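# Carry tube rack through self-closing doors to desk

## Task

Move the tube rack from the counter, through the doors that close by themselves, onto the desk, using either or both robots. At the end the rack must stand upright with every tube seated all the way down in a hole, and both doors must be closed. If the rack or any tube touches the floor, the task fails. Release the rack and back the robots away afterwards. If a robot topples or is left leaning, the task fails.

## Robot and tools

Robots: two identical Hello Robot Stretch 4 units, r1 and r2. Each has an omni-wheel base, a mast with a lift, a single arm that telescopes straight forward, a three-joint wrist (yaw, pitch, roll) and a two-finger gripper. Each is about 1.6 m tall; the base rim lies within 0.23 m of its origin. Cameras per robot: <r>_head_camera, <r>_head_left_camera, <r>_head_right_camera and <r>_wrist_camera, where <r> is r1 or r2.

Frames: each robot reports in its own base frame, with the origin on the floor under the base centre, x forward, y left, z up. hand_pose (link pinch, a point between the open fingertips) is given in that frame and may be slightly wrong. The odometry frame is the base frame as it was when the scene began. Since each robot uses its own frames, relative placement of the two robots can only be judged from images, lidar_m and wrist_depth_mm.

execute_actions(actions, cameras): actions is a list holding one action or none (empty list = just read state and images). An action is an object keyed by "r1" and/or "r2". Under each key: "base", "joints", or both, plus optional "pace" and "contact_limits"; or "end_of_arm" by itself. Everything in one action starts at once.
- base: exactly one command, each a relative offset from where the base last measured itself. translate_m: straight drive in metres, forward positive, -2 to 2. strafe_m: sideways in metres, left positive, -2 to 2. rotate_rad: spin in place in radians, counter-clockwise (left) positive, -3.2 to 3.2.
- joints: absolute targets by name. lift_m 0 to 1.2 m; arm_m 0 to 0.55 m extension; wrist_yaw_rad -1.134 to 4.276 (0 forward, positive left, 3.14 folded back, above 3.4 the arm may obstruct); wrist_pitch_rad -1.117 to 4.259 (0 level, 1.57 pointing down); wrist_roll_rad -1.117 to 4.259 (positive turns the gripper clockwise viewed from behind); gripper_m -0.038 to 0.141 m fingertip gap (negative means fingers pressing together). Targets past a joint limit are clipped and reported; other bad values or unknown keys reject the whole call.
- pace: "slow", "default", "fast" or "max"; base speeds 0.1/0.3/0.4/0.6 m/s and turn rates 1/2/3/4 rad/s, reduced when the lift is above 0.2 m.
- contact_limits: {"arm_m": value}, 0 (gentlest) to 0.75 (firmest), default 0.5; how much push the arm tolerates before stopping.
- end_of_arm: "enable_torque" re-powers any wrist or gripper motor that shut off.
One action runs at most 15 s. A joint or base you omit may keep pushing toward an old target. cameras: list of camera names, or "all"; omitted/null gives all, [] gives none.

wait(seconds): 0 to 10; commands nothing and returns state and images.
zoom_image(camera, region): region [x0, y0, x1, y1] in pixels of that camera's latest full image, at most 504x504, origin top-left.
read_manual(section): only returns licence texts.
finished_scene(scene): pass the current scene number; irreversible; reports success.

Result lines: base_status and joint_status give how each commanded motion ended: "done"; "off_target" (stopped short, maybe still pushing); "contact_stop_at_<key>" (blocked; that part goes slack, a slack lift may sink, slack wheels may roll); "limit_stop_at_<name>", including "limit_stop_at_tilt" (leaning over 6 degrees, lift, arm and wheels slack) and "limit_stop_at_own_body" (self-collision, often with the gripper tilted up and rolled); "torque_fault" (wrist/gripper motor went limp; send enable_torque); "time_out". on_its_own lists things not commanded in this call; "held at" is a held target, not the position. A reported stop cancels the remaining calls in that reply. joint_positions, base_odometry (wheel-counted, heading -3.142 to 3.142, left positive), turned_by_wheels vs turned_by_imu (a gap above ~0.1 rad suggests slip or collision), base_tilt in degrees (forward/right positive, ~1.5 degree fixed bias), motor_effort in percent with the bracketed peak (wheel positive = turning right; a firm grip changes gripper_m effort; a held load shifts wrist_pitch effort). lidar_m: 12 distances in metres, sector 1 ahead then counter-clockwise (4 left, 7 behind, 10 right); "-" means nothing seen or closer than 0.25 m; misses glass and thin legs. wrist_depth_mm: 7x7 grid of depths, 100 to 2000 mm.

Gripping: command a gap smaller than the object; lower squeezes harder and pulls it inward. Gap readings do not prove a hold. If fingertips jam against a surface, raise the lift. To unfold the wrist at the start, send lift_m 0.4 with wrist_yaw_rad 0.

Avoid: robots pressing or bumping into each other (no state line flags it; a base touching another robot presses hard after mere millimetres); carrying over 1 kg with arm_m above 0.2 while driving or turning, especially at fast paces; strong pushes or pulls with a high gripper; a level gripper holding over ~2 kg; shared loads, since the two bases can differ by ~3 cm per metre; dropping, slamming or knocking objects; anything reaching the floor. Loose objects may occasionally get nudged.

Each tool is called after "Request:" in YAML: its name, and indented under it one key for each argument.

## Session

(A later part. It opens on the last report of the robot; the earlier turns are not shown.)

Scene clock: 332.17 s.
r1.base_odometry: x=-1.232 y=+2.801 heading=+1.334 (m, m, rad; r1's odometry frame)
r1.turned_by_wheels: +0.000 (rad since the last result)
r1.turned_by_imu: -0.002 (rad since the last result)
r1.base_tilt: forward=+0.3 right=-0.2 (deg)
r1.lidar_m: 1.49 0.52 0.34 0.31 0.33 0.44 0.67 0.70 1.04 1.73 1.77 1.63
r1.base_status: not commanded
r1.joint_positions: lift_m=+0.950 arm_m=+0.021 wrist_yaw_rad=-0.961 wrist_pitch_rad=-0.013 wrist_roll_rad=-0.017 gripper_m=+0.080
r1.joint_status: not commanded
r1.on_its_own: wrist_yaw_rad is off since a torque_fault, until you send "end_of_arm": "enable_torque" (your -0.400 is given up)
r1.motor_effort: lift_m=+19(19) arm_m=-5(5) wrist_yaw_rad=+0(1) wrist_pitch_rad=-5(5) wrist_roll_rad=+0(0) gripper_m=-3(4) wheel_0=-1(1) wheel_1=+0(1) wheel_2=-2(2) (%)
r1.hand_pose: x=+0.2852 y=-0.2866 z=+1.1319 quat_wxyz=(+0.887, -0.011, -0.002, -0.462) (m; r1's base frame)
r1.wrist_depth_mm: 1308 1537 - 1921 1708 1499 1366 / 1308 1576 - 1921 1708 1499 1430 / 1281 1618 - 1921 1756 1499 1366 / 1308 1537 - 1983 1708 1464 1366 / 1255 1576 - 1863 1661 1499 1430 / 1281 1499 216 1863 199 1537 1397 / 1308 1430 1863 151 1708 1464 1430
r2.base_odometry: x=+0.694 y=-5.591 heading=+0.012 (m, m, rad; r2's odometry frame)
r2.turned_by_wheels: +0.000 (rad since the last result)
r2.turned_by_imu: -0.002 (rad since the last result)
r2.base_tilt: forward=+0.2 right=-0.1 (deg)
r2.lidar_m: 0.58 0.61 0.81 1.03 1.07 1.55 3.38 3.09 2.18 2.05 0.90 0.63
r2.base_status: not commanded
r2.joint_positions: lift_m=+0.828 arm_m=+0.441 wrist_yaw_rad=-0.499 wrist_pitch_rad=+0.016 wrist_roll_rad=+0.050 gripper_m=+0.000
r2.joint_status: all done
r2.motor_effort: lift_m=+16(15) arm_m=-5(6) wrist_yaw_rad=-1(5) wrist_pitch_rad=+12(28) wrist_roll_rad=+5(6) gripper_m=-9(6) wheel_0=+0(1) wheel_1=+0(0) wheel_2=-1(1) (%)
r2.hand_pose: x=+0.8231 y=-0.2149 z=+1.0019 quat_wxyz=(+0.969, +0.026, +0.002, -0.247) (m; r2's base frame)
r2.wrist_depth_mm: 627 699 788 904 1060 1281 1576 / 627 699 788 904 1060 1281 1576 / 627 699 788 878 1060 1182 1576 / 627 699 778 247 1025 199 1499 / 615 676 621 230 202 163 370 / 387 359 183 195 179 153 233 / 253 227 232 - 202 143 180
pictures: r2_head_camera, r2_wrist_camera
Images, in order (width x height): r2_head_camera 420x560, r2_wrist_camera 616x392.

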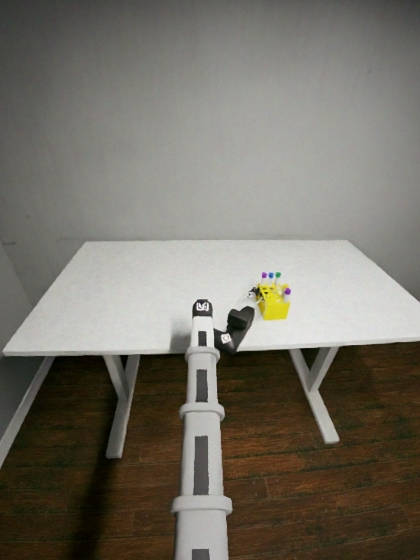

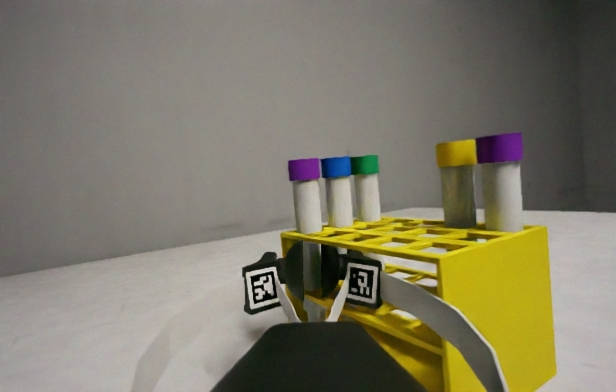

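Request:
execute_actions:
  actions:
    - {"r2":{"joints":{"gripper_m":0.05,"wrist_roll_rad":-0.03}}}
  cameras: []

Request:
execute_actions:
  actions:
    - {"r2":{"joints":{"arm_m":0.41},"pace":"slow"}}
  cameras: ["r2_wrist_camera"]

Request:
execute_actions:
  actions:
    - {"r2":{"base":{"strafe_m":0.07},"pace":"slow"}}
  cameras: ["r2_wrist_camera"]

Scene clock: 334.93 s.
r1.base_odometry: x=-1.232 y=+2.801 heading=+1.334 (m, m, rad; r1's odometry frame)
r1.turned_by_wheels: +0.000 (rad since the last result)
r1.turned_by_imu: -0.001 (rad since the last result)
r1.base_tilt: forward=+0.2 right=-0.3 (deg)
r1.lidar_m: 1.48 0.51 0.34 0.30 0.33 0.44 0.68 0.71 1.04 1.74 1.77 1.61
r1.base_status: not commanded
r1.joint_positions: lift_m=+0.950 arm_m=+0.021 wrist_yaw_rad=-0.961 wrist_pitch_rad=-0.013 wrist_roll_rad=-0.017 gripper_m=+0.080
r1.joint_status: not commanded
r1.on_its_own: wrist_yaw_rad is off since a torque_fault, until you send "end_of_arm": "enable_torque" (your -0.400 is given up)
r1.motor_effort: lift_m=+19(19) arm_m=-5(5) wrist_yaw_rad=-1(1) wrist_pitch_rad=-6(6) wrist_roll_rad=+0(0) gripper_m=-3(1) wheel_0=-1(1) wheel_1=+1(1) wheel_2=-1(1) (%)
r1.hand_pose: x=+0.2852 y=-0.2866 z=+1.1319 quat_wxyz=(+0.887, -0.011, -0.002, -0.462) (m; r1's base frame)
r1.wrist_depth_mm: 1308 1576 - 1921 1708 1537 1366 / 1308 1576 - 1921 1661 1537 1397 / 1336 1576 - 1921 1661 1499 1336 / 1281 1576 - 1863 1756 1499 1366 / 1255 1537 - 1983 1661 1499 1397 / 1255 1430 216 1921 199 1499 1397 / 1281 1397 1808 151 1661 1464 1366
r2.base_odometry: x=+0.694 y=-5.591 heading=+0.012 (m, m, rad; r2's odometry frame)
r2.turned_by_wheels: +0.000 (rad since the last result)
r2.turned_by_imu: -0.001 (rad since the last result)
r2.base_tilt: forward=+0.2 right=-0.1 (deg)
r2.lidar_m: 0.59 0.60 0.81 1.02 1.08 1.53 3.39 3.12 2.18 2.05 0.87 0.63
r2.base_status: not commanded
r2.joint_positions: lift_m=+0.828 arm_m=+0.441 wrist_yaw_rad=-0.500 wrist_pitch_rad=+0.021 wrist_roll_rad=-0.030 gripper_m=+0.050
r2.joint_status: all done
r2.motor_effort: lift_m=+16(15) arm_m=-5(5) wrist_yaw_rad=+0(2) wrist_pitch_rad=-3(13) wrist_roll_rad=+2(1) gripper_m=-2(10) wheel_0=+0(0) wheel_1=+0(0) wheel_2=-1(1) (%)
r2.hand_pose: x=+0.8230 y=-0.2150 z=+1.0003 quat_wxyz=(+0.969, -0.012, +0.014, -0.247) (m; r2's base frame)
r2.wrist_depth_mm: 615 683 768 878 1042 1255 1537 / 621 691 768 891 1042 1255 1537 / 621 691 778 891 1042 1182 1576 / 627 699 778 866 265 878 1576 / 539 530 521 399 213 174 177 / 306 303 195 232 189 149 172 / 215 201 212 - 216 155 174
pictures: none
No camera images: the call's "cameras" was empty. Leave "cameras" out to get every camera's image.

Scene clock: 336.30 s.
r1.base_odometry: x=-1.232 y=+2.801 heading=+1.334 (m, m, rad; r1's odometry frame)
r1.turned_by_wheels: +0.000 (rad since the last result)
r1.turned_by_imu: +0.000 (rad since the last result)
r1.base_tilt: forward=+0.1 right=-0.2 (deg)
r1.lidar_m: 1.51 0.54 0.34 0.31 0.33 0.45 0.68 0.70 1.06 1.73 1.78 1.62
r1.base_status: not commanded
r1.joint_positions: lift_m=+0.950 arm_m=+0.021 wrist_yaw_rad=-0.961 wrist_pitch_rad=-0.013 wrist_roll_rad=-0.017 gripper_m=+0.080
r1.joint_status: not commanded
r1.on_its_own: wrist_yaw_rad is off since a torque_fault, until you send "end_of_arm": "enable_torque" (your -0.400 is given up)
r1.motor_effort: lift_m=+19(19) arm_m=-5(5) wrist_yaw_rad=-1(1) wrist_pitch_rad=-5(6) wrist_roll_rad=+0(0) gripper_m=-3(3) wheel_0=-1(1) wheel_1=+0(0) wheel_2=-1(2) (%)
r1.hand_pose: x=+0.2852 y=-0.2866 z=+1.1319 quat_wxyz=(+0.887, -0.011, -0.002, -0.462) (m; r1's base frame)
r1.wrist_depth_mm: 1308 1576 - 1983 1708 1499 1397 / 1281 1618 - 1921 1756 1576 1336 / 1281 1576 - 1921 1708 1576 1366 / 1308 1537 - 1921 1661 1537 1397 / 1281 1537 - 1863 1708 1499 1336 / 1281 1464 216 1921 198 1499 1366 / 1308 1430 1921 151 1708 1464 1366
r2.base_odometry: x=+0.694 y=-5.591 heading=+0.012 (m, m, rad; r2's odometry frame)
r2.turned_by_wheels: +0.000 (rad since the last result)
r2.turned_by_imu: -0.001 (rad since the last result)
r2.base_tilt: forward=+0.4 right=-0.1 (deg)
r2.lidar_m: 0.58 0.60 0.78 1.04 1.07 1.54 3.40 3.11 2.16 2.05 0.89 0.61
r2.base_status: not commanded
r2.joint_positions: lift_m=+0.828 arm_m=+0.411 wrist_yaw_rad=-0.500 wrist_pitch_rad=+0.021 wrist_roll_rad=-0.030 gripper_m=+0.050
r2.joint_status: all done
r2.motor_effort: lift_m=+15(15) arm_m=-5(4) wrist_yaw_rad=+0(0) wrist_pitch_rad=-3(3) wrist_roll_rad=+2(2) gripper_m=-4(5) wheel_0=+0(0) wheel_1=+0(0) wheel_2=-1(1) (%)
r2.hand_pose: x=+0.7931 y=-0.2150 z=+1.0003 quat_wxyz=(+0.969, -0.012, +0.014, -0.247) (m; r2's base frame)
r2.wrist_depth_mm: 640 707 798 904 1078 1255 1537 / 640 707 809 917 1078 1281 1537 / 647 715 809 931 1098 1255 1576 / 647 723 820 891 266 204 1576 / 539 530 525 399 213 175 178 / 307 304 195 243 190 149 174 / 215 201 212 - 216 156 175
pictures: r2_wrist_camera
Images, in order (width x height): r2_wrist_camera 616x392.

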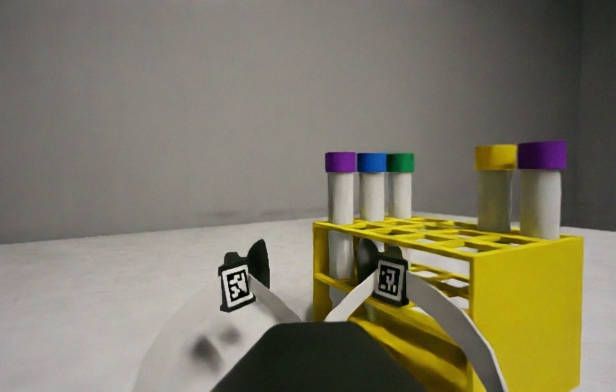

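Scene clock: 338.13 s.
r1.base_odometry: x=-1.232 y=+2.801 heading=+1.334 (m, m, rad; r1's odometry frame)
r1.turned_by_wheels: +0.000 (rad since the last result)
r1.turned_by_imu: -0.001 (rad since the last result)
r1.base_tilt: forward=+0.2 right=-0.3 (deg)
r1.lidar_m: 1.49 0.53 0.34 0.29 0.33 0.46 0.68 0.70 1.04 1.73 1.78 1.63
r1.base_status: not commanded
r1.joint_positions: lift_m=+0.950 arm_m=+0.021 wrist_yaw_rad=-0.961 wrist_pitch_rad=-0.013 wrist_roll_rad=-0.017 gripper_m=+0.080
r1.joint_status: not commanded
r1.on_its_own: wrist_yaw_rad is off since a torque_fault, until you send "end_of_arm": "enable_torque" (your -0.400 is given up)
r1.motor_effort: lift_m=+19(19) arm_m=-5(5) wrist_yaw_rad=-1(1) wrist_pitch_rad=-5(5) wrist_roll_rad=+0(0) gripper_m=-1(4) wheel_0=-1(1) wheel_1=+1(1) wheel_2=-1(2) (%)
r1.hand_pose: x=+0.2852 y=-0.2866 z=+1.1319 quat_wxyz=(+0.887, -0.011, -0.002, -0.462) (m; r1's base frame)
r1.wrist_depth_mm: 1308 1618 - 1921 1661 1537 1366 / 1281 1576 - 1983 1661 1537 1366 / 1281 1576 - 1921 1708 1537 1366 / 1308 1499 - 1863 1756 1537 1430 / 1281 1576 - 1921 1708 1499 1397 / 1308 1464 216 1983 198 1537 1366 / 1281 1430 1863 151 1708 1499 1397
r2.base_odometry: x=+0.693 y=-5.521 heading=+0.012 (m, m, rad; r2's odometry frame)
r2.turned_by_wheels: +0.000 (rad since the last result)
r2.turned_by_imu: -0.001 (rad since the last result)
r2.base_tilt: forward=+0.3 right=-0.2 (deg)
r2.lidar_m: 0.59 0.59 1.03 0.97 0.99 1.44 3.33 3.21 2.23 2.11 0.85 0.63
r2.base_status: done
r2.joint_positions: lift_m=+0.828 arm_m=+0.411 wrist_yaw_rad=-0.500 wrist_pitch_rad=+0.021 wrist_roll_rad=-0.030 gripper_m=+0.050
r2.joint_status: not commanded
r2.motor_effort: lift_m=+15(15) arm_m=-5(5) wrist_yaw_rad=+1(1) wrist_pitch_rad=-3(2) wrist_roll_rad=+2(2) gripper_m=-3(1) wheel_0=-1(4) wheel_1=+2(5) wheel_2=-1(1) (%)
r2.hand_pose: x=+0.7930 y=-0.2150 z=+1.0003 quat_wxyz=(+0.969, -0.012, +0.014, -0.247) (m; r2's base frame)
r2.wrist_depth_mm: 634 715 788 904 1060 1255 1576 / 634 707 809 904 1060 1281 1618 / 640 715 809 917 1078 1229 1618 / 647 715 809 904 267 204 1661 / 539 530 521 399 213 175 177 / 309 303 194 243 187 149 173 / 215 202 212 - 216 156 174
pictures: r2_wrist_camera
Images, in order (width x height): r2_wrist_camera 616x392.

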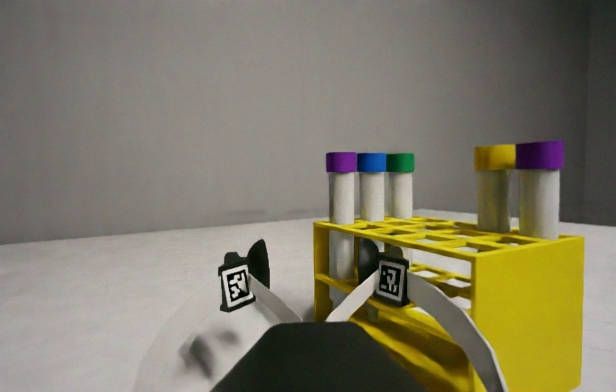

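Request:
execute_actions:
  actions:
    - {"r2":{"joints":{"gripper_m":-0.038}}}
  cameras: ["r2_wrist_camera"]

Request:
execute_actions:
  actions:
    - {"r2":{"joints":{"gripper_m":0.01,"wrist_pitch_rad":-0.12,"lift_m":0.80}}}
  cameras: ["r2_wrist_camera"]

Request:
execute_actions:
  actions:
    - {"r2":{"base":{"strafe_m":0.07},"pace":"slow"}}
  cameras: ["r2_wrist_camera"]

Scene clock: 341.10 s.
r1.base_odometry: x=-1.232 y=+2.801 heading=+1.334 (m, m, rad; r1's odometry frame)
r1.turned_by_wheels: +0.000 (rad since the last result)
r1.turned_by_imu: -0.001 (rad since the last result)
r1.base_tilt: forward=+0.2 right=-0.2 (deg)
r1.lidar_m: 1.50 0.53 0.34 0.31 0.33 0.45 0.67 0.72 1.05 1.72 1.77 1.62
r1.base_status: not commanded
r1.joint_positions: lift_m=+0.950 arm_m=+0.021 wrist_yaw_rad=-0.961 wrist_pitch_rad=-0.013 wrist_roll_rad=-0.017 gripper_m=+0.080
r1.joint_status: not commanded
r1.on_its_own: wrist_yaw_rad is off since a torque_fault, until you send "end_of_arm": "enable_torque" (your -0.400 is given up)
r1.motor_effort: lift_m=+19(19) arm_m=-5(5) wrist_yaw_rad=-1(1) wrist_pitch_rad=-5(6) wrist_roll_rad=+0(0) gripper_m=+0(2) wheel_0=-1(1) wheel_1=+1(1) wheel_2=-2(2) (%)
r1.hand_pose: x=+0.2852 y=-0.2866 z=+1.1319 quat_wxyz=(+0.887, -0.011, -0.002, -0.462) (m; r1's base frame)
r1.wrist_depth_mm: 1281 1618 - 1983 1708 1537 1397 / 1281 1576 - 1808 1661 1499 1397 / 1255 1576 - 1863 1661 1499 1366 / 1281 1576 - 1863 1661 1464 1397 / 1255 1537 - 1983 1708 1499 1397 / 1281 1464 216 1983 198 1537 1397 / 1281 1397 1808 151 1756 1499 1366
r2.base_odometry: x=+0.693 y=-5.521 heading=+0.012 (m, m, rad; r2's odometry frame)
r2.turned_by_wheels: +0.000 (rad since the last result)
r2.turned_by_imu: -0.001 (rad since the last result)
r2.base_tilt: forward=+0.1 right=-0.3 (deg)
r2.lidar_m: 0.58 0.59 1.02 0.96 1.01 1.45 3.34 3.23 2.25 2.12 0.87 0.64
r2.base_status: not commanded
r2.joint_positions: lift_m=+0.828 arm_m=+0.411 wrist_yaw_rad=-0.500 wrist_pitch_rad=+0.016 wrist_roll_rad=-0.030 gripper_m=-0.038
r2.joint_status: all done
r2.motor_effort: lift_m=+15(15) arm_m=-5(5) wrist_yaw_rad=+0(1) wrist_pitch_rad=+13(13) wrist_roll_rad=+3(2) gripper_m=-16(18) wheel_0=-2(1) wheel_1=+2(2) wheel_2=+0(1) (%)
r2.hand_pose: x=+0.7931 y=-0.2150 z=+1.0019 quat_wxyz=(+0.969, -0.013, +0.011, -0.247) (m; r2's base frame)
r2.wrist_depth_mm: 640 707 798 917 1060 1308 1576 / 640 707 798 917 1060 1281 1618 / 640 715 809 904 1078 1255 1618 / 647 715 809 244 1060 199 1618 / 574 564 554 220 202 181 530 / 322 319 181 200 177 151 282 / 224 203 220 - 200 146 210
pictures: r2_wrist_camera
Images, in order (width x height): r2_wrist_camera 616x392.

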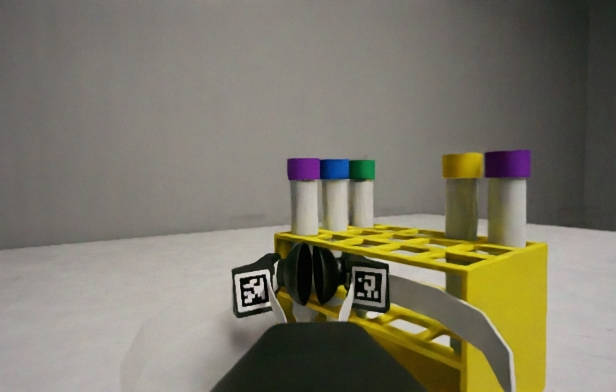

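Scene clock: 342.27 s.
r1.base_odometry: x=-1.232 y=+2.801 heading=+1.334 (m, m, rad; r1's odometry frame)
r1.turned_by_wheels: +0.000 (rad since the last result)
r1.turned_by_imu: +0.000 (rad since the last result)
r1.base_tilt: forward=+0.2 right=-0.3 (deg)
r1.lidar_m: 1.49 0.51 0.36 0.31 0.32 0.44 0.68 0.71 1.02 1.72 1.78 1.62
r1.base_status: not commanded
r1.joint_positions: lift_m=+0.950 arm_m=+0.021 wrist_yaw_rad=-0.961 wrist_pitch_rad=-0.013 wrist_roll_rad=-0.017 gripper_m=+0.080
r1.joint_status: not commanded
r1.on_its_own: wrist_yaw_rad is off since a torque_fault, until you send "end_of_arm": "enable_torque" (your -0.400 is given up)
r1.motor_effort: lift_m=+20(19) arm_m=-5(5) wrist_yaw_rad=+0(1) wrist_pitch_rad=-5(6) wrist_roll_rad=+0(0) gripper_m=-3(2) wheel_0=-1(1) wheel_1=+0(1) wheel_2=-1(1) (%)
r1.hand_pose: x=+0.2852 y=-0.2866 z=+1.1319 quat_wxyz=(+0.887, -0.011, -0.002, -0.462) (m; r1's base frame)
r1.wrist_depth_mm: 1281 1576 - 1863 1756 1499 1397 / 1308 1618 - 1863 1661 1537 1397 / 1308 1618 - 1863 1661 1499 1397 / 1281 1576 - 1863 1661 1537 1430 / 1281 1537 - 1921 1661 1499 1397 / 1308 1464 217 1983 199 1576 1397 / 1281 1366 1921 151 1661 1464 1366
r2.base_odometry: x=+0.693 y=-5.521 heading=+0.012 (m, m, rad; r2's odometry frame)
r2.turned_by_wheels: +0.000 (rad since the last result)
r2.turned_by_imu: +0.000 (rad since the last result)
r2.base_tilt: forward=+0.2 right=-0.2 (deg)
r2.lidar_m: 0.59 0.60 1.03 0.97 1.01 1.44 3.32 3.22 2.24 2.13 0.85 0.64
r2.base_status: not commanded
r2.joint_positions: lift_m=+0.808 arm_m=+0.410 wrist_yaw_rad=-0.500 wrist_pitch_rad=-0.134 wrist_roll_rad=-0.028 gripper_m=+0.010
r2.joint_status: lift_m contact_stop (moved -0.020 of -0.028); the others done
r2.on_its_own: lift_m is slack since a contact_stop (your +0.800 is given up)
r2.motor_effort: lift_m=+16(15) arm_m=-2(5) wrist_yaw_rad=+1(10) wrist_pitch_rad=+6(23) wrist_roll_rad=-2(4) gripper_m=-5(14) wheel_0=+1(2) wheel_1=+2(2) wheel_2=-1(1) (%)
r2.hand_pose: x=+0.7903 y=-0.2137 z=+1.0248 quat_wxyz=(+0.966, -0.030, -0.061, -0.248) (m; r2's base frame)
r2.wrist_depth_mm: 683 759 866 991 1160 1430 1708 / 668 750 854 976 1160 1397 1708 / 668 732 831 960 1138 1366 1661 / 654 723 820 878 1060 200 1618 / 647 715 798 232 241 196 1618 / 525 517 183 190 182 158 418 / 296 268 287 - 162 154 257
pictures: r2_wrist_camera
Images, in order (width x height): r2_wrist_camera 616x392.

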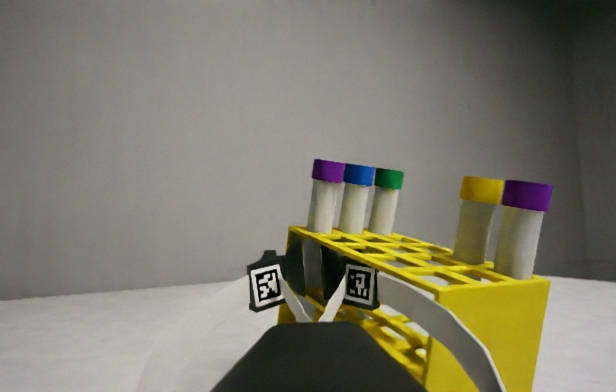

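not run: a stop came earlier in this reply.

Pads are near the edge now. Restore, stay closed, move left.

Request:
execute_actions:
  actions:
    - {"r2":{"joints":{"gripper_m":-0.038,"wrist_pitch_rad":0.02,"lift_m":0.83,"wrist_roll_rad":0.03}}}
  cameras: []

Request:
execute_actions:
  actions:
    - {"r2":{"base":{"strafe_m":0.08},"joints":{"wrist_yaw_rad":-0.2}}}
  cameras: ["r2_wrist_camera"]

Scene clock: 344.37 s.
r1.base_odometry: x=-1.232 y=+2.801 heading=+1.334 (m, m, rad; r1's odometry frame)
r1.turned_by_wheels: +0.000 (rad since the last result)
r1.turned_by_imu: -0.001 (rad since the last result)
r1.base_tilt: forward=+0.2 right=-0.3 (deg)
r1.lidar_m: 1.50 0.53 0.35 0.32 0.34 0.43 0.69 0.68 1.05 1.72 1.78 1.59
r1.base_status: not commanded
r1.joint_positions: lift_m=+0.950 arm_m=+0.021 wrist_yaw_rad=-0.961 wrist_pitch_rad=-0.013 wrist_roll_rad=-0.017 gripper_m=+0.080
r1.joint_status: not commanded
r1.on_its_own: wrist_yaw_rad is off since a torque_fault, until you send "end_of_arm": "enable_torque" (your -0.400 is given up)
r1.motor_effort: lift_m=+19(19) arm_m=-5(5) wrist_yaw_rad=+1(1) wrist_pitch_rad=-6(6) wrist_roll_rad=+0(0) gripper_m=-3(1) wheel_0=-1(1) wheel_1=+1(0) wheel_2=-1(1) (%)
r1.hand_pose: x=+0.2852 y=-0.2866 z=+1.1319 quat_wxyz=(+0.887, -0.011, -0.002, -0.462) (m; r1's base frame)
r1.wrist_depth_mm: 1308 1537 - 1863 1708 1537 1397 / 1308 1576 - 1921 1708 1499 1430 / 1308 1537 - 1921 1708 1499 1366 / 1281 1576 - 1863 1708 1499 1397 / 1281 1576 - 1921 1708 1499 1397 / 1281 1499 216 1921 198 1537 1336 / 1308 1430 1921 151 1708 1430 1397
r2.base_odometry: x=+0.693 y=-5.521 heading=+0.012 (m, m, rad; r2's odometry frame)
r2.turned_by_wheels: +0.000 (rad since the last result)
r2.turned_by_imu: -0.001 (rad since the last result)
r2.base_tilt: forward=+0.1 right=-0.1 (deg)
r2.lidar_m: 0.59 0.59 1.04 0.98 1.01 1.46 3.34 3.21 2.26 2.12 0.87 0.63
r2.base_status: not commanded
r2.joint_positions: lift_m=+0.830 arm_m=+0.410 wrist_yaw_rad=-0.499 wrist_pitch_rad=+0.018 wrist_roll_rad=+0.030 gripper_m=-0.038
r2.joint_status: all done
r2.motor_effort: lift_m=+20(19) arm_m=-2(2) wrist_yaw_rad=-2(3) wrist_pitch_rad=+7(38) wrist_roll_rad=+2(5) gripper_m=-15(20) wheel_0=-1(2) wheel_1=+1(2) wheel_2=-1(1) (%)
r2.hand_pose: x=+0.7926 y=-0.2149 z=+1.0030 quat_wxyz=(+0.969, +0.017, +0.005, -0.247) (m; r2's base frame)
r2.wrist_depth_mm: 647 723 809 931 1078 1281 1618 / 647 723 809 931 1078 1308 1618 / 647 715 809 917 1060 1205 1618 / 654 723 809 240 1060 198 1576 / 634 661 597 213 187 163 427 / 366 347 179 196 176 148 253 / 246 214 230 - 202 150 190
pictures: none
No camera images: the call's "cameras" was empty. Leave "cameras" out to get every camera's image.

Scene clock: 345.70 s.
r1.base_odometry: x=-1.232 y=+2.801 heading=+1.334 (m, m, rad; r1's odometry frame)
r1.turned_by_wheels: +0.000 (rad since the last result)
r1.turned_by_imu: +0.000 (rad since the last result)
r1.base_tilt: forward=+0.2 right=-0.3 (deg)
r1.lidar_m: 1.49 0.52 0.33 0.31 0.32 0.46 0.68 0.72 1.04 1.72 1.78 1.60
r1.base_status: not commanded
r1.joint_positions: lift_m=+0.950 arm_m=+0.021 wrist_yaw_rad=-0.961 wrist_pitch_rad=-0.013 wrist_roll_rad=-0.017 gripper_m=+0.080
r1.joint_status: not commanded
r1.on_its_own: wrist_yaw_rad is off since a torque_fault, until you send "end_of_arm": "enable_torque" (your -0.400 is given up)
r1.motor_effort: lift_m=+19(19) arm_m=-5(5) wrist_yaw_rad=-2(1) wrist_pitch_rad=-7(5) wrist_roll_rad=+0(0) gripper_m=-2(4) wheel_0=-1(1) wheel_1=+1(1) wheel_2=-1(2) (%)
r1.hand_pose: x=+0.2852 y=-0.2866 z=+1.1319 quat_wxyz=(+0.887, -0.011, -0.002, -0.462) (m; r1's base frame)
r1.wrist_depth_mm: 1336 1576 - 1863 1661 1537 1366 / 1308 1576 - 1921 1708 1499 1397 / 1281 1618 - 1983 1661 1537 1366 / 1255 1537 - 1863 1708 1499 1397 / 1281 1576 - 1921 1618 1499 1397 / 1308 1464 218 1921 198 1499 1366 / 1281 1366 1863 151 1661 1464 1336
r2.base_odometry: x=+0.692 y=-5.441 heading=+0.012 (m, m, rad; r2's odometry frame)
r2.turned_by_wheels: +0.000 (rad since the last result)
r2.turned_by_imu: +0.000 (rad since the last result)
r2.base_tilt: forward=+0.3 right=-0.2 (deg)
r2.lidar_m: 0.58 0.60 0.96 0.89 0.91 1.33 3.02 3.33 2.35 2.21 0.87 0.63
r2.base_status: done
r2.joint_positions: lift_m=+0.830 arm_m=+0.410 wrist_yaw_rad=-0.201 wrist_pitch_rad=+0.018 wrist_roll_rad=+0.030 gripper_m=-0.038
r2.joint_status: all done
r2.motor_effort: lift_m=+19(19) arm_m=-2(2) wrist_yaw_rad=+3(7) wrist_pitch_rad=+7(7) wrist_roll_rad=+2(3) gripper_m=-16(19) wheel_0=+0(11) wheel_1=+1(10) wheel_2=-1(1) (%)
r2.hand_pose: x=+0.8465 y=-0.1432 z=+1.0029 quat_wxyz=(+0.995, +0.016, +0.007, -0.100) (m; r2's base frame)
r2.wrist_depth_mm: 647 683 723 768 820 878 946 / 654 699 723 778 831 878 960 / 661 691 741 778 820 197 960 / 661 691 732 240 820 198 931 / 661 654 597 216 185 162 427 / 368 347 178 200 176 147 238 / 245 219 230 - 200 147 189
pictures: r2_wrist_camera
Images, in order (width x height): r2_wrist_camera 616x392.

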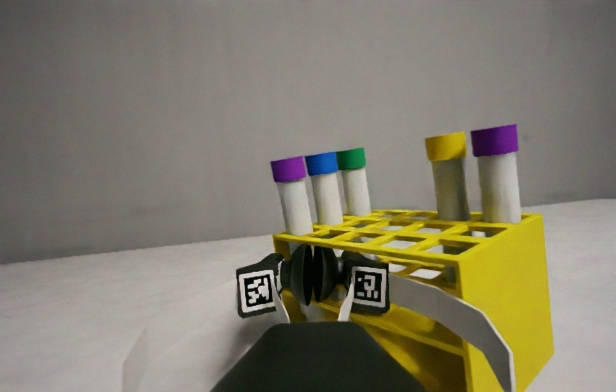

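Request:
execute_actions:
  actions:
    - {"r2":{"joints":{"gripper_m":0.03,"wrist_roll_rad":-0.05,"lift_m":0.822}}}
  cameras: []

Request:
execute_actions:
  actions:
    - {"r2":{"base":{"strafe_m":0.06},"joints":{"arm_m":0.37},"pace":"max"}}
  cameras: ["r2_wrist_camera"]

Request:
execute_actions:
  actions:
    - {"r2":{"base":{"strafe_m":0.06},"joints":{"gripper_m":-0.03},"pace":"max"}}
  cameras: ["r2_wrist_camera"]

Scene clock: 348.83 s.
r1.base_odometry: x=-1.232 y=+2.801 heading=+1.334 (m, m, rad; r1's odometry frame)
r1.turned_by_wheels: +0.000 (rad since the last result)
r1.turned_by_imu: -0.001 (rad since the last result)
r1.base_tilt: forward=+0.3 right=-0.2 (deg)
r1.lidar_m: 1.50 0.52 0.36 0.32 0.34 0.41 0.69 0.70 1.01 1.72 1.78 1.61
r1.base_status: not commanded
r1.joint_positions: lift_m=+0.950 arm_m=+0.021 wrist_yaw_rad=-0.961 wrist_pitch_rad=-0.013 wrist_roll_rad=-0.017 gripper_m=+0.080
r1.joint_status: not commanded
r1.on_its_own: wrist_yaw_rad is off since a torque_fault, until you send "end_of_arm": "enable_torque" (your -0.400 is given up)
r1.motor_effort: lift_m=+19(19) arm_m=-5(5) wrist_yaw_rad=-2(1) wrist_pitch_rad=-6(5) wrist_roll_rad=+0(0) gripper_m=-5(4) wheel_0=-1(1) wheel_1=+1(0) wheel_2=-1(2) (%)
r1.hand_pose: x=+0.2852 y=-0.2866 z=+1.1319 quat_wxyz=(+0.887, -0.011, -0.002, -0.462) (m; r1's base frame)
r1.wrist_depth_mm: 1281 1576 - 1921 1708 1537 1366 / 1308 1576 - 1863 1708 1464 1366 / 1281 1537 - 1863 1661 1537 1366 / 1308 1499 - 1863 1661 1576 1366 / 1281 1537 - 1983 1661 1537 1397 / 1308 1464 217 1863 199 1499 1397 / 1281 1430 1863 151 1661 1430 1397
r2.base_odometry: x=+0.692 y=-5.441 heading=+0.012 (m, m, rad; r2's odometry frame)
r2.turned_by_wheels: +0.000 (rad since the last result)
r2.turned_by_imu: -0.001 (rad since the last result)
r2.base_tilt: forward=+0.2 right=-0.1 (deg)
r2.lidar_m: 0.58 0.60 0.94 0.87 0.91 1.35 3.02 3.34 2.34 2.20 0.87 0.62
r2.base_status: not commanded
r2.joint_positions: lift_m=+0.823 arm_m=+0.410 wrist_yaw_rad=-0.198 wrist_pitch_rad=+0.012 wrist_roll_rad=-0.050 gripper_m=+0.030
r2.joint_status: all done
r2.on_its_own: wrist_pitch_rad is at rest, and its effort (+25) is outside its rest range (-23 to +23)
r2.motor_effort: lift_m=+11(20) arm_m=-2(2) wrist_yaw_rad=-4(4) wrist_pitch_rad=+25(31) wrist_roll_rad=+1(3) gripper_m=-4(18) wheel_0=+1(1) wheel_1=+1(2) wheel_2=+0(1) (%)
r2.hand_pose: x=+0.8468 y=-0.1426 z=+0.9974 quat_wxyz=(+0.995, -0.024, +0.008, -0.099) (m; r2's base frame)
r2.wrist_depth_mm: 647 683 723 768 820 866 931 / 654 691 723 778 820 878 931 / 654 691 732 778 809 854 946 / 661 699 741 768 260 190 960 / 530 530 539 244 198 156 169 / 301 303 193 210 184 149 167 / 211 199 211 - 202 145 168
pictures: none
No camera images: the call's "cameras" was empty. Leave "cameras" out to get every camera's image.

Scene clock: 349.90 s.
r1.base_odometry: x=-1.232 y=+2.801 heading=+1.334 (m, m, rad; r1's odometry frame)
r1.turned_by_wheels: +0.000 (rad since the last result)
r1.turned_by_imu: +0.000 (rad since the last result)
r1.base_tilt: forward=+0.2 right=-0.2 (deg)
r1.lidar_m: 1.51 0.52 0.35 0.30 0.32 0.44 0.68 0.71 1.06 1.72 1.77 1.60
r1.base_status: not commanded
r1.joint_positions: lift_m=+0.950 arm_m=+0.021 wrist_yaw_rad=-0.961 wrist_pitch_rad=-0.013 wrist_roll_rad=-0.017 gripper_m=+0.080
r1.joint_status: not commanded
r1.on_its_own: wrist_yaw_rad is off since a torque_fault, until you send "end_of_arm": "enable_torque" (your -0.400 is given up)
r1.motor_effort: lift_m=+19(19) arm_m=-5(5) wrist_yaw_rad=-2(1) wrist_pitch_rad=-6(6) wrist_roll_rad=+0(0) gripper_m=-2(2) wheel_0=-1(1) wheel_1=+0(0) wheel_2=-1(2) (%)
r1.hand_pose: x=+0.2852 y=-0.2866 z=+1.1319 quat_wxyz=(+0.887, -0.011, -0.002, -0.462) (m; r1's base frame)
r1.wrist_depth_mm: 1308 1576 - 1921 1661 1499 1397 / 1308 1618 - 1863 1661 1576 1366 / 1281 1618 - 1921 1661 1499 1397 / 1255 1576 - 1921 1708 1499 1397 / 1255 1576 - 1921 1661 1537 1366 / 1308 1499 217 1863 198 1499 1397 / 1281 1397 1808 151 1756 1464 1366
r2.base_odometry: x=+0.691 y=-5.381 heading=+0.012 (m, m, rad; r2's odometry frame)
r2.turned_by_wheels: +0.000 (rad since the last result)
r2.turned_by_imu: +0.000 (rad since the last result)
r2.base_tilt: forward=+0.3 right=-0.3 (deg)
r2.lidar_m: 0.56 0.58 0.88 0.82 0.86 1.13 2.80 3.43 2.40 2.25 0.86 0.62
r2.base_status: done
r2.joint_positions: lift_m=+0.822 arm_m=+0.371 wrist_yaw_rad=-0.201 wrist_pitch_rad=+0.015 wrist_roll_rad=-0.051 gripper_m=+0.030
r2.joint_status: all done
r2.motor_effort: lift_m=+13(12) arm_m=-5(7) wrist_yaw_rad=+3(7) wrist_pitch_rad=+15(24) wrist_roll_rad=+7(6) gripper_m=-8(2) wheel_0=-1(11) wheel_1=+0(9) wheel_2=-1(1) (%)
r2.hand_pose: x=+0.8069 y=-0.1433 z=+0.9963 quat_wxyz=(+0.995, -0.025, +0.010, -0.100) (m; r2's base frame)
r2.wrist_depth_mm: 676 715 759 798 854 904 976 / 683 715 759 809 866 904 976 / 683 723 768 809 866 173 991 / 691 732 768 245 260 190 1008 / 508 512 517 252 195 160 185 / 294 293 193 266 190 156 183 / 206 195 206 - 211 166 198
pictures: r2_wrist_camera
Images, in order (width x height): r2_wrist_camera 616x392.

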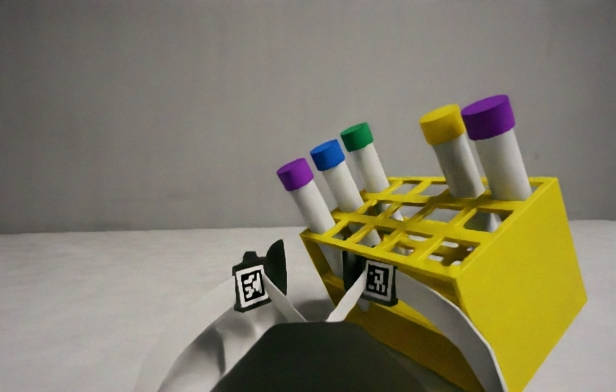

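Scene clock: 351.23 s.
r1.base_odometry: x=-1.232 y=+2.801 heading=+1.334 (m, m, rad; r1's odometry frame)
r1.turned_by_wheels: +0.000 (rad since the last result)
r1.turned_by_imu: +0.000 (rad since the last result)
r1.base_tilt: forward=+0.2 right=-0.3 (deg)
r1.lidar_m: 1.50 0.51 0.36 0.30 0.33 0.44 0.67 0.71 1.06 1.74 1.77 1.59
r1.base_status: not commanded
r1.joint_positions: lift_m=+0.950 arm_m=+0.021 wrist_yaw_rad=-0.961 wrist_pitch_rad=-0.013 wrist_roll_rad=-0.017 gripper_m=+0.080
r1.joint_status: not commanded
r1.on_its_own: wrist_yaw_rad is off since a torque_fault, until you send "end_of_arm": "enable_torque" (your -0.400 is given up)
r1.motor_effort: lift_m=+19(19) arm_m=-5(5) wrist_yaw_rad=+1(1) wrist_pitch_rad=-5(6) wrist_roll_rad=+0(0) gripper_m=-4(6) wheel_0=-1(1) wheel_1=+0(1) wheel_2=-2(1) (%)
r1.hand_pose: x=+0.2852 y=-0.2866 z=+1.1319 quat_wxyz=(+0.887, -0.011, -0.002, -0.462) (m; r1's base frame)
r1.wrist_depth_mm: 1308 1537 - 1921 1661 1499 1366 / 1336 1618 - 1983 1708 1537 1397 / 1308 1618 - 1863 1661 1499 1397 / 1281 1576 - 1983 1661 1537 1397 / 1281 1499 - 1921 1708 1499 1397 / 1281 1464 217 1921 200 1537 1397 / 1308 1397 1863 151 1708 1499 1366
r2.base_odometry: x=+0.690 y=-5.321 heading=+0.012 (m, m, rad; r2's odometry frame)
r2.turned_by_wheels: +0.000 (rad since the last result)
r2.turned_by_imu: +0.000 (rad since the last result)
r2.base_tilt: forward=+0.3 right=-0.1 (deg)
r2.lidar_m: 0.57 0.58 0.82 0.77 0.80 1.04 2.58 3.44 2.45 2.32 0.86 0.62
r2.base_status: done
r2.joint_positions: lift_m=+0.822 arm_m=+0.371 wrist_yaw_rad=-0.200 wrist_pitch_rad=+0.015 wrist_roll_rad=-0.051 gripper_m=-0.030
r2.joint_status: all done
r2.motor_effort: lift_m=+13(12) arm_m=-5(5) wrist_yaw_rad=+1(6) wrist_pitch_rad=+16(16) wrist_roll_rad=+7(7) gripper_m=-15(17) wheel_0=+0(9) wheel_1=+0(9) wheel_2=-1(1) (%)
r2.hand_pose: x=+0.8071 y=-0.1430 z=+0.9964 quat_wxyz=(+0.995, -0.025, +0.010, -0.100) (m; r2's base frame)
r2.wrist_depth_mm: 676 707 750 798 842 904 976 / 676 715 759 809 854 904 976 / 683 723 768 788 854 193 991 / 691 723 768 238 249 187 991 / 512 517 521 207 185 168 549 / 294 296 179 198 178 163 291 / 207 195 207 - 203 166 211
pictures: r2_wrist_camera
Images, in order (width x height): r2_wrist_camera 616x392.

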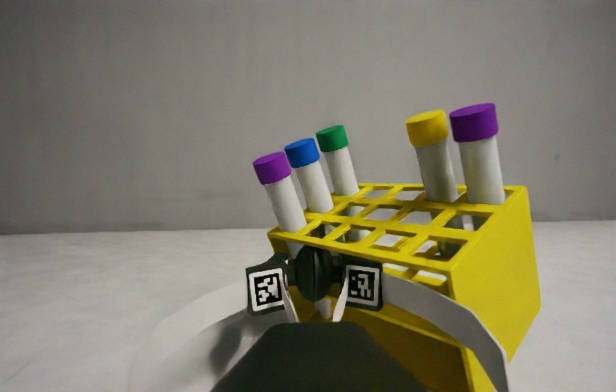

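Request:
execute_actions:
  actions:
    - {"r2":{"joints":{"lift_m":0.832,"gripper_m":0.0},"pace":"slow"}}
  cameras: ["r2_wrist_camera"]

Request:
execute_actions:
  actions:
    - {"r2":{"base":{"strafe_m":0.05},"joints":{"arm_m":0.34},"pace":"slow"}}
  cameras: ["r2_wrist_camera"]

Scene clock: 353.47 s.
r1.base_odometry: x=-1.232 y=+2.801 heading=+1.334 (m, m, rad; r1's odometry frame)
r1.turned_by_wheels: +0.000 (rad since the last result)
r1.turned_by_imu: -0.001 (rad since the last result)
r1.base_tilt: forward=+0.2 right=-0.3 (deg)
r1.lidar_m: 1.50 0.52 0.34 0.31 0.33 0.44 0.68 0.72 1.03 1.73 1.78 1.61
r1.base_status: not commanded
r1.joint_positions: lift_m=+0.950 arm_m=+0.021 wrist_yaw_rad=-0.961 wrist_pitch_rad=-0.013 wrist_roll_rad=-0.017 gripper_m=+0.080
r1.joint_status: not commanded
r1.on_its_own: wrist_yaw_rad is off since a torque_fault, until you send "end_of_arm": "enable_torque" (your -0.400 is given up)
r1.motor_effort: lift_m=+19(19) arm_m=-5(5) wrist_yaw_rad=+0(1) wrist_pitch_rad=-6(6) wrist_roll_rad=+0(0) gripper_m=+0(1) wheel_0=-1(1) wheel_1=+1(1) wheel_2=-1(2) (%)
r1.hand_pose: x=+0.2852 y=-0.2866 z=+1.1319 quat_wxyz=(+0.887, -0.011, -0.002, -0.462) (m; r1's base frame)
r1.wrist_depth_mm: 1336 1661 - 1921 1661 1499 1397 / 1308 1537 - 1863 1708 1537 1397 / 1281 1618 - 1921 1661 1464 1366 / 1281 1537 - 1863 1708 1499 1366 / 1255 1537 - 1921 1708 1499 1397 / 1281 1430 217 1983 198 1537 1397 / 1281 1397 1863 151 1708 1464 1397
r2.base_odometry: x=+0.690 y=-5.321 heading=+0.012 (m, m, rad; r2's odometry frame)
r2.turned_by_wheels: +0.000 (rad since the last result)
r2.turned_by_imu: -0.001 (rad since the last result)
r2.base_tilt: forward=+0.3 right=-0.2 (deg)
r2.lidar_m: 0.57 0.58 0.81 0.77 0.81 1.05 2.57 3.47 2.45 2.31 0.87 0.62
r2.base_status: not commanded
r2.joint_positions: lift_m=+0.832 arm_m=+0.371 wrist_yaw_rad=-0.200 wrist_pitch_rad=+0.023 wrist_roll_rad=-0.050 gripper_m=+0.000
r2.joint_status: all done
r2.motor_effort: lift_m=+22(22) arm_m=-5(5) wrist_yaw_rad=+0(1) wrist_pitch_rad=-8(16) wrist_roll_rad=+3(8) gripper_m=-5(11) wheel_0=-1(1) wheel_1=+0(0) wheel_2=-1(1) (%)
r2.hand_pose: x=+0.8070 y=-0.1430 z=+1.0033 quat_wxyz=(+0.995, -0.024, +0.014, -0.100) (m; r2's base frame)
r2.wrist_depth_mm: 676 715 750 788 842 891 960 / 676 715 750 798 854 917 976 / 683 723 759 798 854 184 991 / 691 732 768 242 258 186 991 / 508 508 512 213 189 170 530 / 301 300 182 188 171 167 296 / 213 202 213 - 201 177 216
pictures: r2_wrist_camera
Images, in order (width x height): r2_wrist_camera 616x392.

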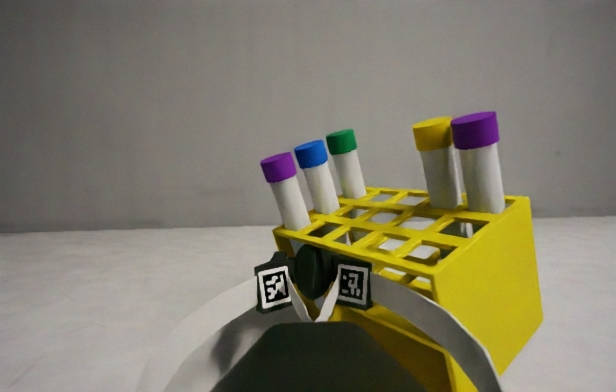

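Scene clock: 355.07 s.
r1.base_odometry: x=-1.232 y=+2.801 heading=+1.334 (m, m, rad; r1's odometry frame)
r1.turned_by_wheels: +0.000 (rad since the last result)
r1.turned_by_imu: -0.001 (rad since the last result)
r1.base_tilt: forward=+0.2 right=-0.2 (deg)
r1.lidar_m: 1.48 0.50 0.35 0.30 0.33 0.44 0.67 0.71 1.03 1.72 1.78 1.62
r1.base_status: not commanded
r1.joint_positions: lift_m=+0.950 arm_m=+0.021 wrist_yaw_rad=-0.961 wrist_pitch_rad=-0.013 wrist_roll_rad=-0.017 gripper_m=+0.080
r1.joint_status: not commanded
r1.on_its_own: wrist_yaw_rad is off since a torque_fault, until you send "end_of_arm": "enable_torque" (your -0.400 is given up)
r1.motor_effort: lift_m=+19(19) arm_m=-5(5) wrist_yaw_rad=-1(1) wrist_pitch_rad=-5(6) wrist_roll_rad=+0(0) gripper_m=-4(2) wheel_0=-1(1) wheel_1=+1(0) wheel_2=-2(2) (%)
r1.hand_pose: x=+0.2852 y=-0.2866 z=+1.1319 quat_wxyz=(+0.887, -0.011, -0.002, -0.462) (m; r1's base frame)
r1.wrist_depth_mm: 1308 1576 - 1921 1708 1464 1366 / 1308 1576 - 1983 1618 1576 1397 / 1281 1576 - 1863 1708 1499 1397 / 1281 1537 - 1863 1661 1499 1366 / 1281 1576 - 1921 1708 1499 1397 / 1255 1464 218 1921 199 1499 1397 / 1281 1397 1863 151 1708 1499 1397
r2.base_odometry: x=+0.690 y=-5.271 heading=+0.012 (m, m, rad; r2's odometry frame)
r2.turned_by_wheels: +0.000 (rad since the last result)
r2.turned_by_imu: +0.000 (rad since the last result)
r2.base_tilt: forward=+0.2 right=-0.1 (deg)
r2.lidar_m: 0.56 0.56 0.77 0.71 0.75 0.99 2.38 3.47 2.51 2.37 0.85 0.62
r2.base_status: done
r2.joint_positions: lift_m=+0.832 arm_m=+0.341 wrist_yaw_rad=-0.200 wrist_pitch_rad=+0.023 wrist_roll_rad=-0.050 gripper_m=+0.000
r2.joint_status: all done
r2.motor_effort: lift_m=+21(22) arm_m=-5(7) wrist_yaw_rad=-2(1) wrist_pitch_rad=-8(8) wrist_roll_rad=+5(4) gripper_m=-7(5) wheel_0=+1(3) wheel_1=+1(4) wheel_2=+0(1) (%)
r2.hand_pose: x=+0.7771 y=-0.1430 z=+1.0033 quat_wxyz=(+0.995, -0.024, +0.014, -0.100) (m; r2's base frame)
r2.wrist_depth_mm: 691 732 768 820 866 931 991 / 707 741 778 831 878 946 991 / 707 741 788 820 878 187 1008 / 715 750 798 242 258 186 1025 / 512 512 512 213 188 171 530 / 300 300 182 187 171 167 296 / 213 202 213 - 200 177 216
pictures: r2_wrist_camera
Images, in order (width x height): r2_wrist_camera 616x392.

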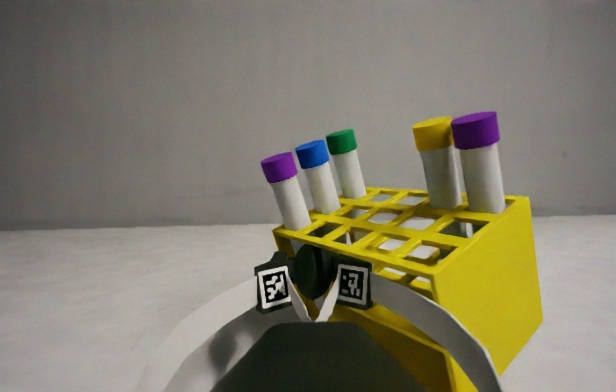

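Request:
execute_actions:
  actions:
    - {"r2":{"joints":{"arm_m":0.42,"lift_m":0.85,"gripper_m":0.06}}}
  cameras: ["r2_wrist_camera"]

Request:
execute_actions:
  actions:
    - {"r2":{"joints":{"wrist_roll_rad":0.35},"pace":"slow"}}
  cameras: ["r2_wrist_camera","r2_head_camera"]

Scene clock: 357.90 s.
r1.base_odometry: x=-1.232 y=+2.801 heading=+1.334 (m, m, rad; r1's odometry frame)
r1.turned_by_wheels: +0.000 (rad since the last result)
r1.turned_by_imu: -0.001 (rad since the last result)
r1.base_tilt: forward=+0.2 right=-0.3 (deg)
r1.lidar_m: 1.50 0.53 0.35 0.32 0.33 0.42 0.69 0.70 1.05 1.74 1.79 1.61
r1.base_status: not commanded
r1.joint_positions: lift_m=+0.950 arm_m=+0.021 wrist_yaw_rad=-0.961 wrist_pitch_rad=-0.013 wrist_roll_rad=-0.017 gripper_m=+0.080
r1.joint_status: not commanded
r1.on_its_own: wrist_yaw_rad is off since a torque_fault, until you send "end_of_arm": "enable_torque" (your -0.400 is given up)
r1.motor_effort: lift_m=+20(19) arm_m=-5(5) wrist_yaw_rad=+0(1) wrist_pitch_rad=-6(6) wrist_roll_rad=+0(0) gripper_m=-2(3) wheel_0=-1(1) wheel_1=+1(0) wheel_2=-2(2) (%)
r1.hand_pose: x=+0.2852 y=-0.2866 z=+1.1319 quat_wxyz=(+0.887, -0.011, -0.002, -0.462) (m; r1's base frame)
r1.wrist_depth_mm: 1308 1576 - 1921 1708 1537 1366 / 1308 1537 - 1921 1708 1464 1397 / 1255 1661 - 1863 1708 1576 1397 / 1281 1537 - 1983 1708 1499 1397 / 1281 1618 - 1921 1708 1499 1397 / 1308 1430 217 1921 199 1499 1397 / 1281 1366 1921 151 1708 1537 1366
r2.base_odometry: x=+0.690 y=-5.271 heading=+0.012 (m, m, rad; r2's odometry frame)
r2.turned_by_wheels: +0.000 (rad since the last result)
r2.turned_by_imu: -0.001 (rad since the last result)
r2.base_tilt: forward=+0.2 right=-0.2 (deg)
r2.lidar_m: 0.56 0.58 0.77 0.72 0.74 0.96 2.39 3.46 2.53 2.37 0.85 0.61
r2.base_status: not commanded
r2.joint_positions: lift_m=+0.850 arm_m=+0.419 wrist_yaw_rad=-0.200 wrist_pitch_rad=+0.023 wrist_roll_rad=-0.050 gripper_m=+0.060
r2.joint_status: all done
r2.motor_effort: lift_m=+22(23) arm_m=+5(6) wrist_yaw_rad=+2(2) wrist_pitch_rad=-8(8) wrist_roll_rad=+4(3) gripper_m=-2(6) wheel_0=+1(1) wheel_1=+1(1) wheel_2=+0(0) (%)
r2.hand_pose: x=+0.8554 y=-0.1429 z=+1.0212 quat_wxyz=(+0.995, -0.024, +0.014, -0.099) (m; r2's base frame)
r2.wrist_depth_mm: 627 661 699 741 788 842 904 / 634 668 707 750 798 854 917 / 640 676 707 759 788 185 917 / 647 683 715 768 248 197 165 / 585 597 597 603 212 158 151 / 347 349 193 324 193 146 154 / 247 234 248 - 225 152 156
pictures: r2_wrist_camera
Images, in order (width x height): r2_wrist_camera 616x392.

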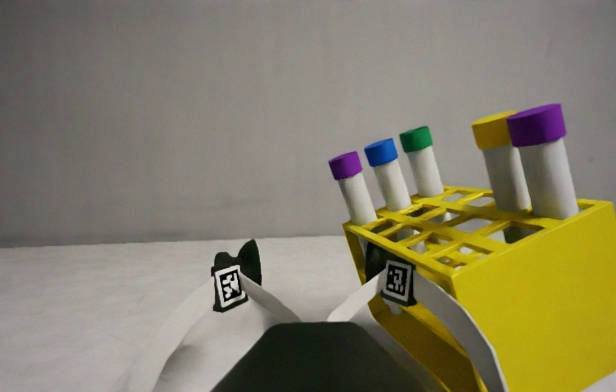

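Scene clock: 358.83 s.
r1.base_odometry: x=-1.232 y=+2.801 heading=+1.334 (m, m, rad; r1's odometry frame)
r1.turned_by_wheels: +0.000 (rad since the last result)
r1.turned_by_imu: +0.000 (rad since the last result)
r1.base_tilt: forward=+0.2 right=-0.2 (deg)
r1.lidar_m: 1.50 0.54 0.34 0.31 0.34 0.44 0.67 0.71 1.03 1.72 1.77 1.62
r1.base_status: not commanded
r1.joint_positions: lift_m=+0.950 arm_m=+0.021 wrist_yaw_rad=-0.961 wrist_pitch_rad=-0.013 wrist_roll_rad=-0.017 gripper_m=+0.080
r1.joint_status: not commanded
r1.on_its_own: wrist_yaw_rad is off since a torque_fault, until you send "end_of_arm": "enable_torque" (your -0.400 is given up)
r1.motor_effort: lift_m=+19(19) arm_m=-5(5) wrist_yaw_rad=-1(1) wrist_pitch_rad=-5(5) wrist_roll_rad=+0(0) gripper_m=-2(0) wheel_0=-1(1) wheel_1=+0(0) wheel_2=-1(1) (%)
r1.hand_pose: x=+0.2852 y=-0.2866 z=+1.1319 quat_wxyz=(+0.887, -0.011, -0.002, -0.462) (m; r1's base frame)
r1.wrist_depth_mm: 1308 1618 - 1863 1708 1499 1397 / 1281 1576 - 1863 1661 1537 1397 / 1308 1537 - 1921 1618 1537 1366 / 1281 1576 - 1863 1661 1537 1397 / 1308 1537 - 1921 1708 1537 1430 / 1308 1464 217 1921 198 1499 1397 / 1281 1430 1863 151 1708 1464 1397
r2.base_odometry: x=+0.690 y=-5.271 heading=+0.012 (m, m, rad; r2's odometry frame)
r2.turned_by_wheels: +0.000 (rad since the last result)
r2.turned_by_imu: +0.000 (rad since the last result)
r2.base_tilt: forward=+0.2 right=-0.2 (deg)
r2.lidar_m: 0.56 0.58 0.77 0.71 0.74 0.99 2.39 3.47 2.51 2.36 0.86 0.62
r2.base_status: not commanded
r2.joint_positions: lift_m=+0.850 arm_m=+0.419 wrist_yaw_rad=-0.200 wrist_pitch_rad=+0.022 wrist_roll_rad=+0.349 gripper_m=+0.060
r2.joint_status: all done
r2.motor_effort: lift_m=+21(21) arm_m=+5(5) wrist_yaw_rad=+0(0) wrist_pitch_rad=-4(8) wrist_roll_rad=+8(9) gripper_m=+0(4) wheel_0=+0(1) wheel_1=+1(2) wheel_2=+0(0) (%)
r2.hand_pose: x=+0.8554 y=-0.1429 z=+1.0218 quat_wxyz=(+0.980, +0.174, -0.007, -0.100) (m; r2's base frame)
r2.wrist_depth_mm: 668 699 741 778 820 878 931 / 661 699 741 778 820 878 931 / 654 691 732 768 798 187 521 / 654 691 732 759 252 193 163 / 647 683 707 654 213 150 155 / 647 676 193 351 198 148 154 / 634 404 343 - 218 151 154
pictures: r2_head_camera, r2_wrist_camera
Images, in order (width x height): r2_head_camera 420x560, r2_wrist_camera 616x392.

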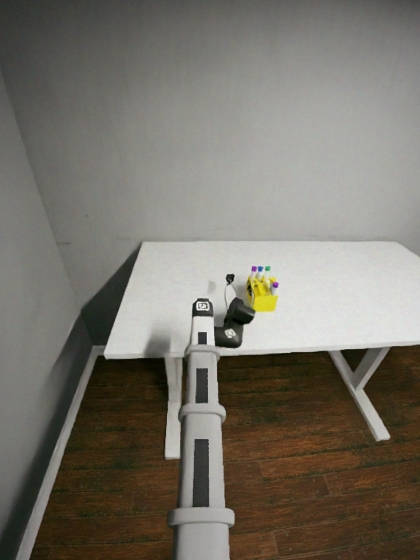

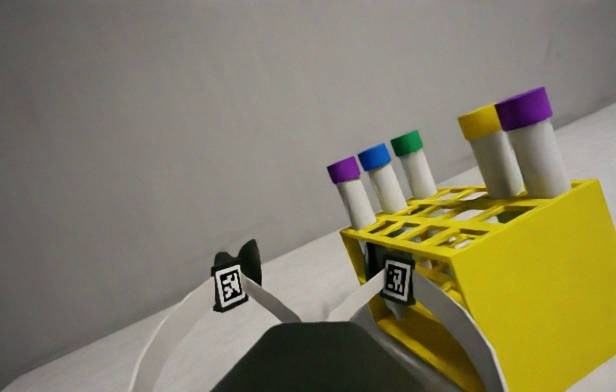

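Level on table. Twist further, raising a bit.

Request:
execute_actions:
  actions:
    - {"r2":{"joints":{"wrist_roll_rad":0.6,"lift_m":0.862},"pace":"slow"}}
  cameras: ["r2_wrist_camera"]

Request:
execute_actions:
  actions:
    - {"r2":{"base":{"strafe_m":0.06},"pace":"slow"}}
  cameras: ["r2_wrist_camera","r2_head_camera"]

Scene clock: 362.63 s.
r1.base_odometry: x=-1.232 y=+2.801 heading=+1.334 (m, m, rad; r1's odometry frame)
r1.turned_by_wheels: +0.000 (rad since the last result)
r1.turned_by_imu: -0.001 (rad since the last result)
r1.base_tilt: forward=+0.2 right=-0.3 (deg)
r1.lidar_m: 1.50 0.51 0.33 0.30 0.31 0.43 0.69 0.69 1.03 1.73 1.79 1.61
r1.base_status: not commanded
r1.joint_positions: lift_m=+0.950 arm_m=+0.021 wrist_yaw_rad=-0.961 wrist_pitch_rad=-0.013 wrist_roll_rad=-0.017 gripper_m=+0.080
r1.joint_status: not commanded
r1.on_its_own: wrist_yaw_rad is off since a torque_fault, until you send "end_of_arm": "enable_torque" (your -0.400 is given up)
r1.motor_effort: lift_m=+19(19) arm_m=-5(5) wrist_yaw_rad=+0(1) wrist_pitch_rad=-5(6) wrist_roll_rad=+0(0) gripper_m=-4(3) wheel_0=-1(1) wheel_1=+1(0) wheel_2=-2(2) (%)
r1.hand_pose: x=+0.2852 y=-0.2866 z=+1.1319 quat_wxyz=(+0.887, -0.011, -0.002, -0.462) (m; r1's base frame)
r1.wrist_depth_mm: 1281 1576 - 1921 1708 1499 1397 / 1281 1618 - 1921 1708 1537 1397 / 1255 1576 - 1808 1708 1464 1397 / 1255 1576 - 1921 1708 1499 1397 / 1281 1576 - 1921 1708 1499 1430 / 1255 1464 219 1921 198 1537 1397 / 1281 1430 1863 151 1618 1499 1430
r2.base_odometry: x=+0.690 y=-5.271 heading=+0.012 (m, m, rad; r2's odometry frame)
r2.turned_by_wheels: +0.000 (rad since the last result)
r2.turned_by_imu: -0.002 (rad since the last result)
r2.base_tilt: forward=+0.2 right=-0.2 (deg)
r2.lidar_m: 0.58 0.58 0.77 0.72 0.74 0.97 2.41 3.44 2.51 2.37 0.86 0.60
r2.base_status: not commanded
r2.joint_positions: lift_m=+0.862 arm_m=+0.419 wrist_yaw_rad=-0.201 wrist_pitch_rad=+0.019 wrist_roll_rad=+0.598 gripper_m=+0.060
r2.joint_status: all done
r2.motor_effort: lift_m=+20(23) arm_m=+5(5) wrist_yaw_rad=+2(3) wrist_pitch_rad=+4(4) wrist_roll_rad=+10(12) gripper_m=-2(4) wheel_0=+0(0) wheel_1=+1(1) wheel_2=+0(0) (%)
r2.hand_pose: x=+0.8553 y=-0.1431 z=+1.0346 quat_wxyz=(+0.951, +0.294, -0.020, -0.098) (m; r2's base frame)
r2.wrist_depth_mm: 699 732 759 809 854 891 946 / 691 715 750 788 831 866 621 / 683 707 750 778 809 193 394 / 668 699 732 750 260 167 164 / 661 683 715 732 213 151 158 / 654 676 193 404 242 148 154 / 647 661 544 - 226 148 150
pictures: r2_wrist_camera
Images, in order (width x height): r2_wrist_camera 616x392.

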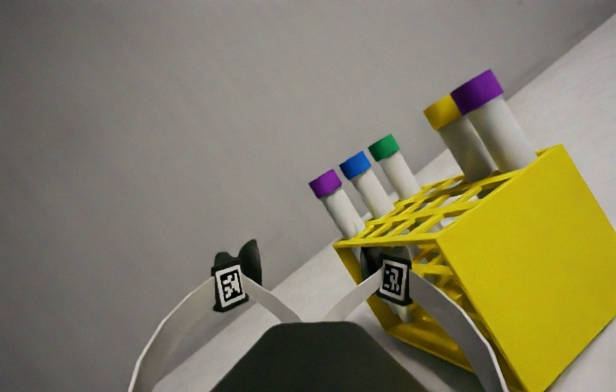

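Scene clock: 364.37 s.
r1.base_odometry: x=-1.232 y=+2.801 heading=+1.334 (m, m, rad; r1's odometry frame)
r1.turned_by_wheels: +0.000 (rad since the last result)
r1.turned_by_imu: -0.001 (rad since the last result)
r1.base_tilt: forward=+0.2 right=-0.2 (deg)
r1.lidar_m: 1.49 0.52 0.35 0.32 0.34 0.45 0.67 0.71 1.07 1.73 1.78 1.63
r1.base_status: not commanded
r1.joint_positions: lift_m=+0.950 arm_m=+0.021 wrist_yaw_rad=-0.961 wrist_pitch_rad=-0.013 wrist_roll_rad=-0.017 gripper_m=+0.080
r1.joint_status: not commanded
r1.on_its_own: wrist_yaw_rad is off since a torque_fault, until you send "end_of_arm": "enable_torque" (your -0.400 is given up)
r1.motor_effort: lift_m=+19(19) arm_m=-5(5) wrist_yaw_rad=-1(1) wrist_pitch_rad=-6(6) wrist_roll_rad=+0(0) gripper_m=-1(1) wheel_0=-1(1) wheel_1=+0(1) wheel_2=-2(2) (%)
r1.hand_pose: x=+0.2852 y=-0.2866 z=+1.1319 quat_wxyz=(+0.887, -0.011, -0.002, -0.462) (m; r1's base frame)
r1.wrist_depth_mm: 1281 1576 - 1863 1708 1537 1366 / 1336 1576 - 1983 1661 1537 1397 / 1281 1618 - 1921 1708 1576 1366 / 1255 1537 - 1921 1661 1499 1336 / 1255 1576 - 1921 1661 1537 1366 / 1281 1464 217 1921 199 1537 1366 / 1281 1397 1863 151 1708 1430 1366
r2.base_odometry: x=+0.689 y=-5.211 heading=+0.012 (m, m, rad; r2's odometry frame)
r2.turned_by_wheels: +0.000 (rad since the last result)
r2.turned_by_imu: +0.000 (rad since the last result)
r2.base_tilt: forward=+0.3 right=-0.2 (deg)
r2.lidar_m: 0.57 0.58 0.70 0.65 0.68 0.90 2.28 3.47 2.58 2.43 0.84 0.61
r2.base_status: done
r2.joint_positions: lift_m=+0.862 arm_m=+0.419 wrist_yaw_rad=-0.201 wrist_pitch_rad=+0.019 wrist_roll_rad=+0.598 gripper_m=+0.060
r2.joint_status: not commanded
r2.motor_effort: lift_m=+20(20) arm_m=+5(4) wrist_yaw_rad=+1(2) wrist_pitch_rad=+4(4) wrist_roll_rad=+9(9) gripper_m=-2(1) wheel_0=+0(5) wheel_1=+1(5) wheel_2=+0(1) (%)
r2.hand_pose: x=+0.8553 y=-0.1431 z=+1.0346 quat_wxyz=(+0.951, +0.294, -0.020, -0.098) (m; r2's base frame)
r2.wrist_depth_mm: 691 732 759 798 842 891 931 / 683 715 750 788 831 854 621 / 676 707 741 778 809 205 384 / 668 699 732 759 272 166 176 / 654 683 707 741 217 158 165 / 647 676 193 404 242 165 155 / 640 654 549 - 226 177 153
pictures: r2_head_camera, r2_wrist_camera
Images, in order (width x height): r2_head_camera 420x560, r2_wrist_camera 616x392.

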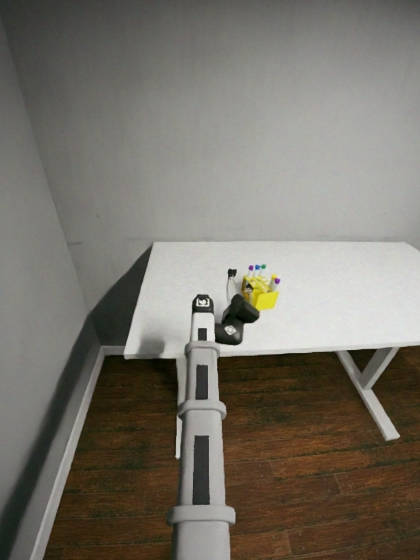

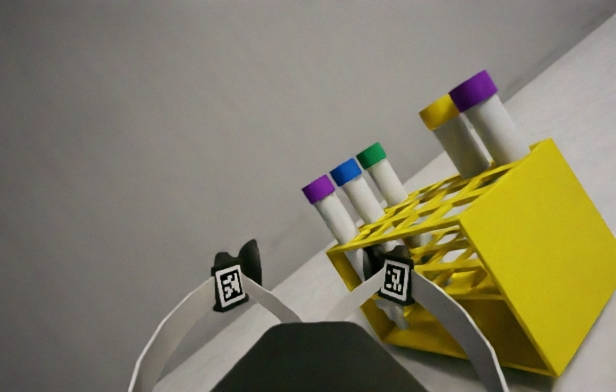

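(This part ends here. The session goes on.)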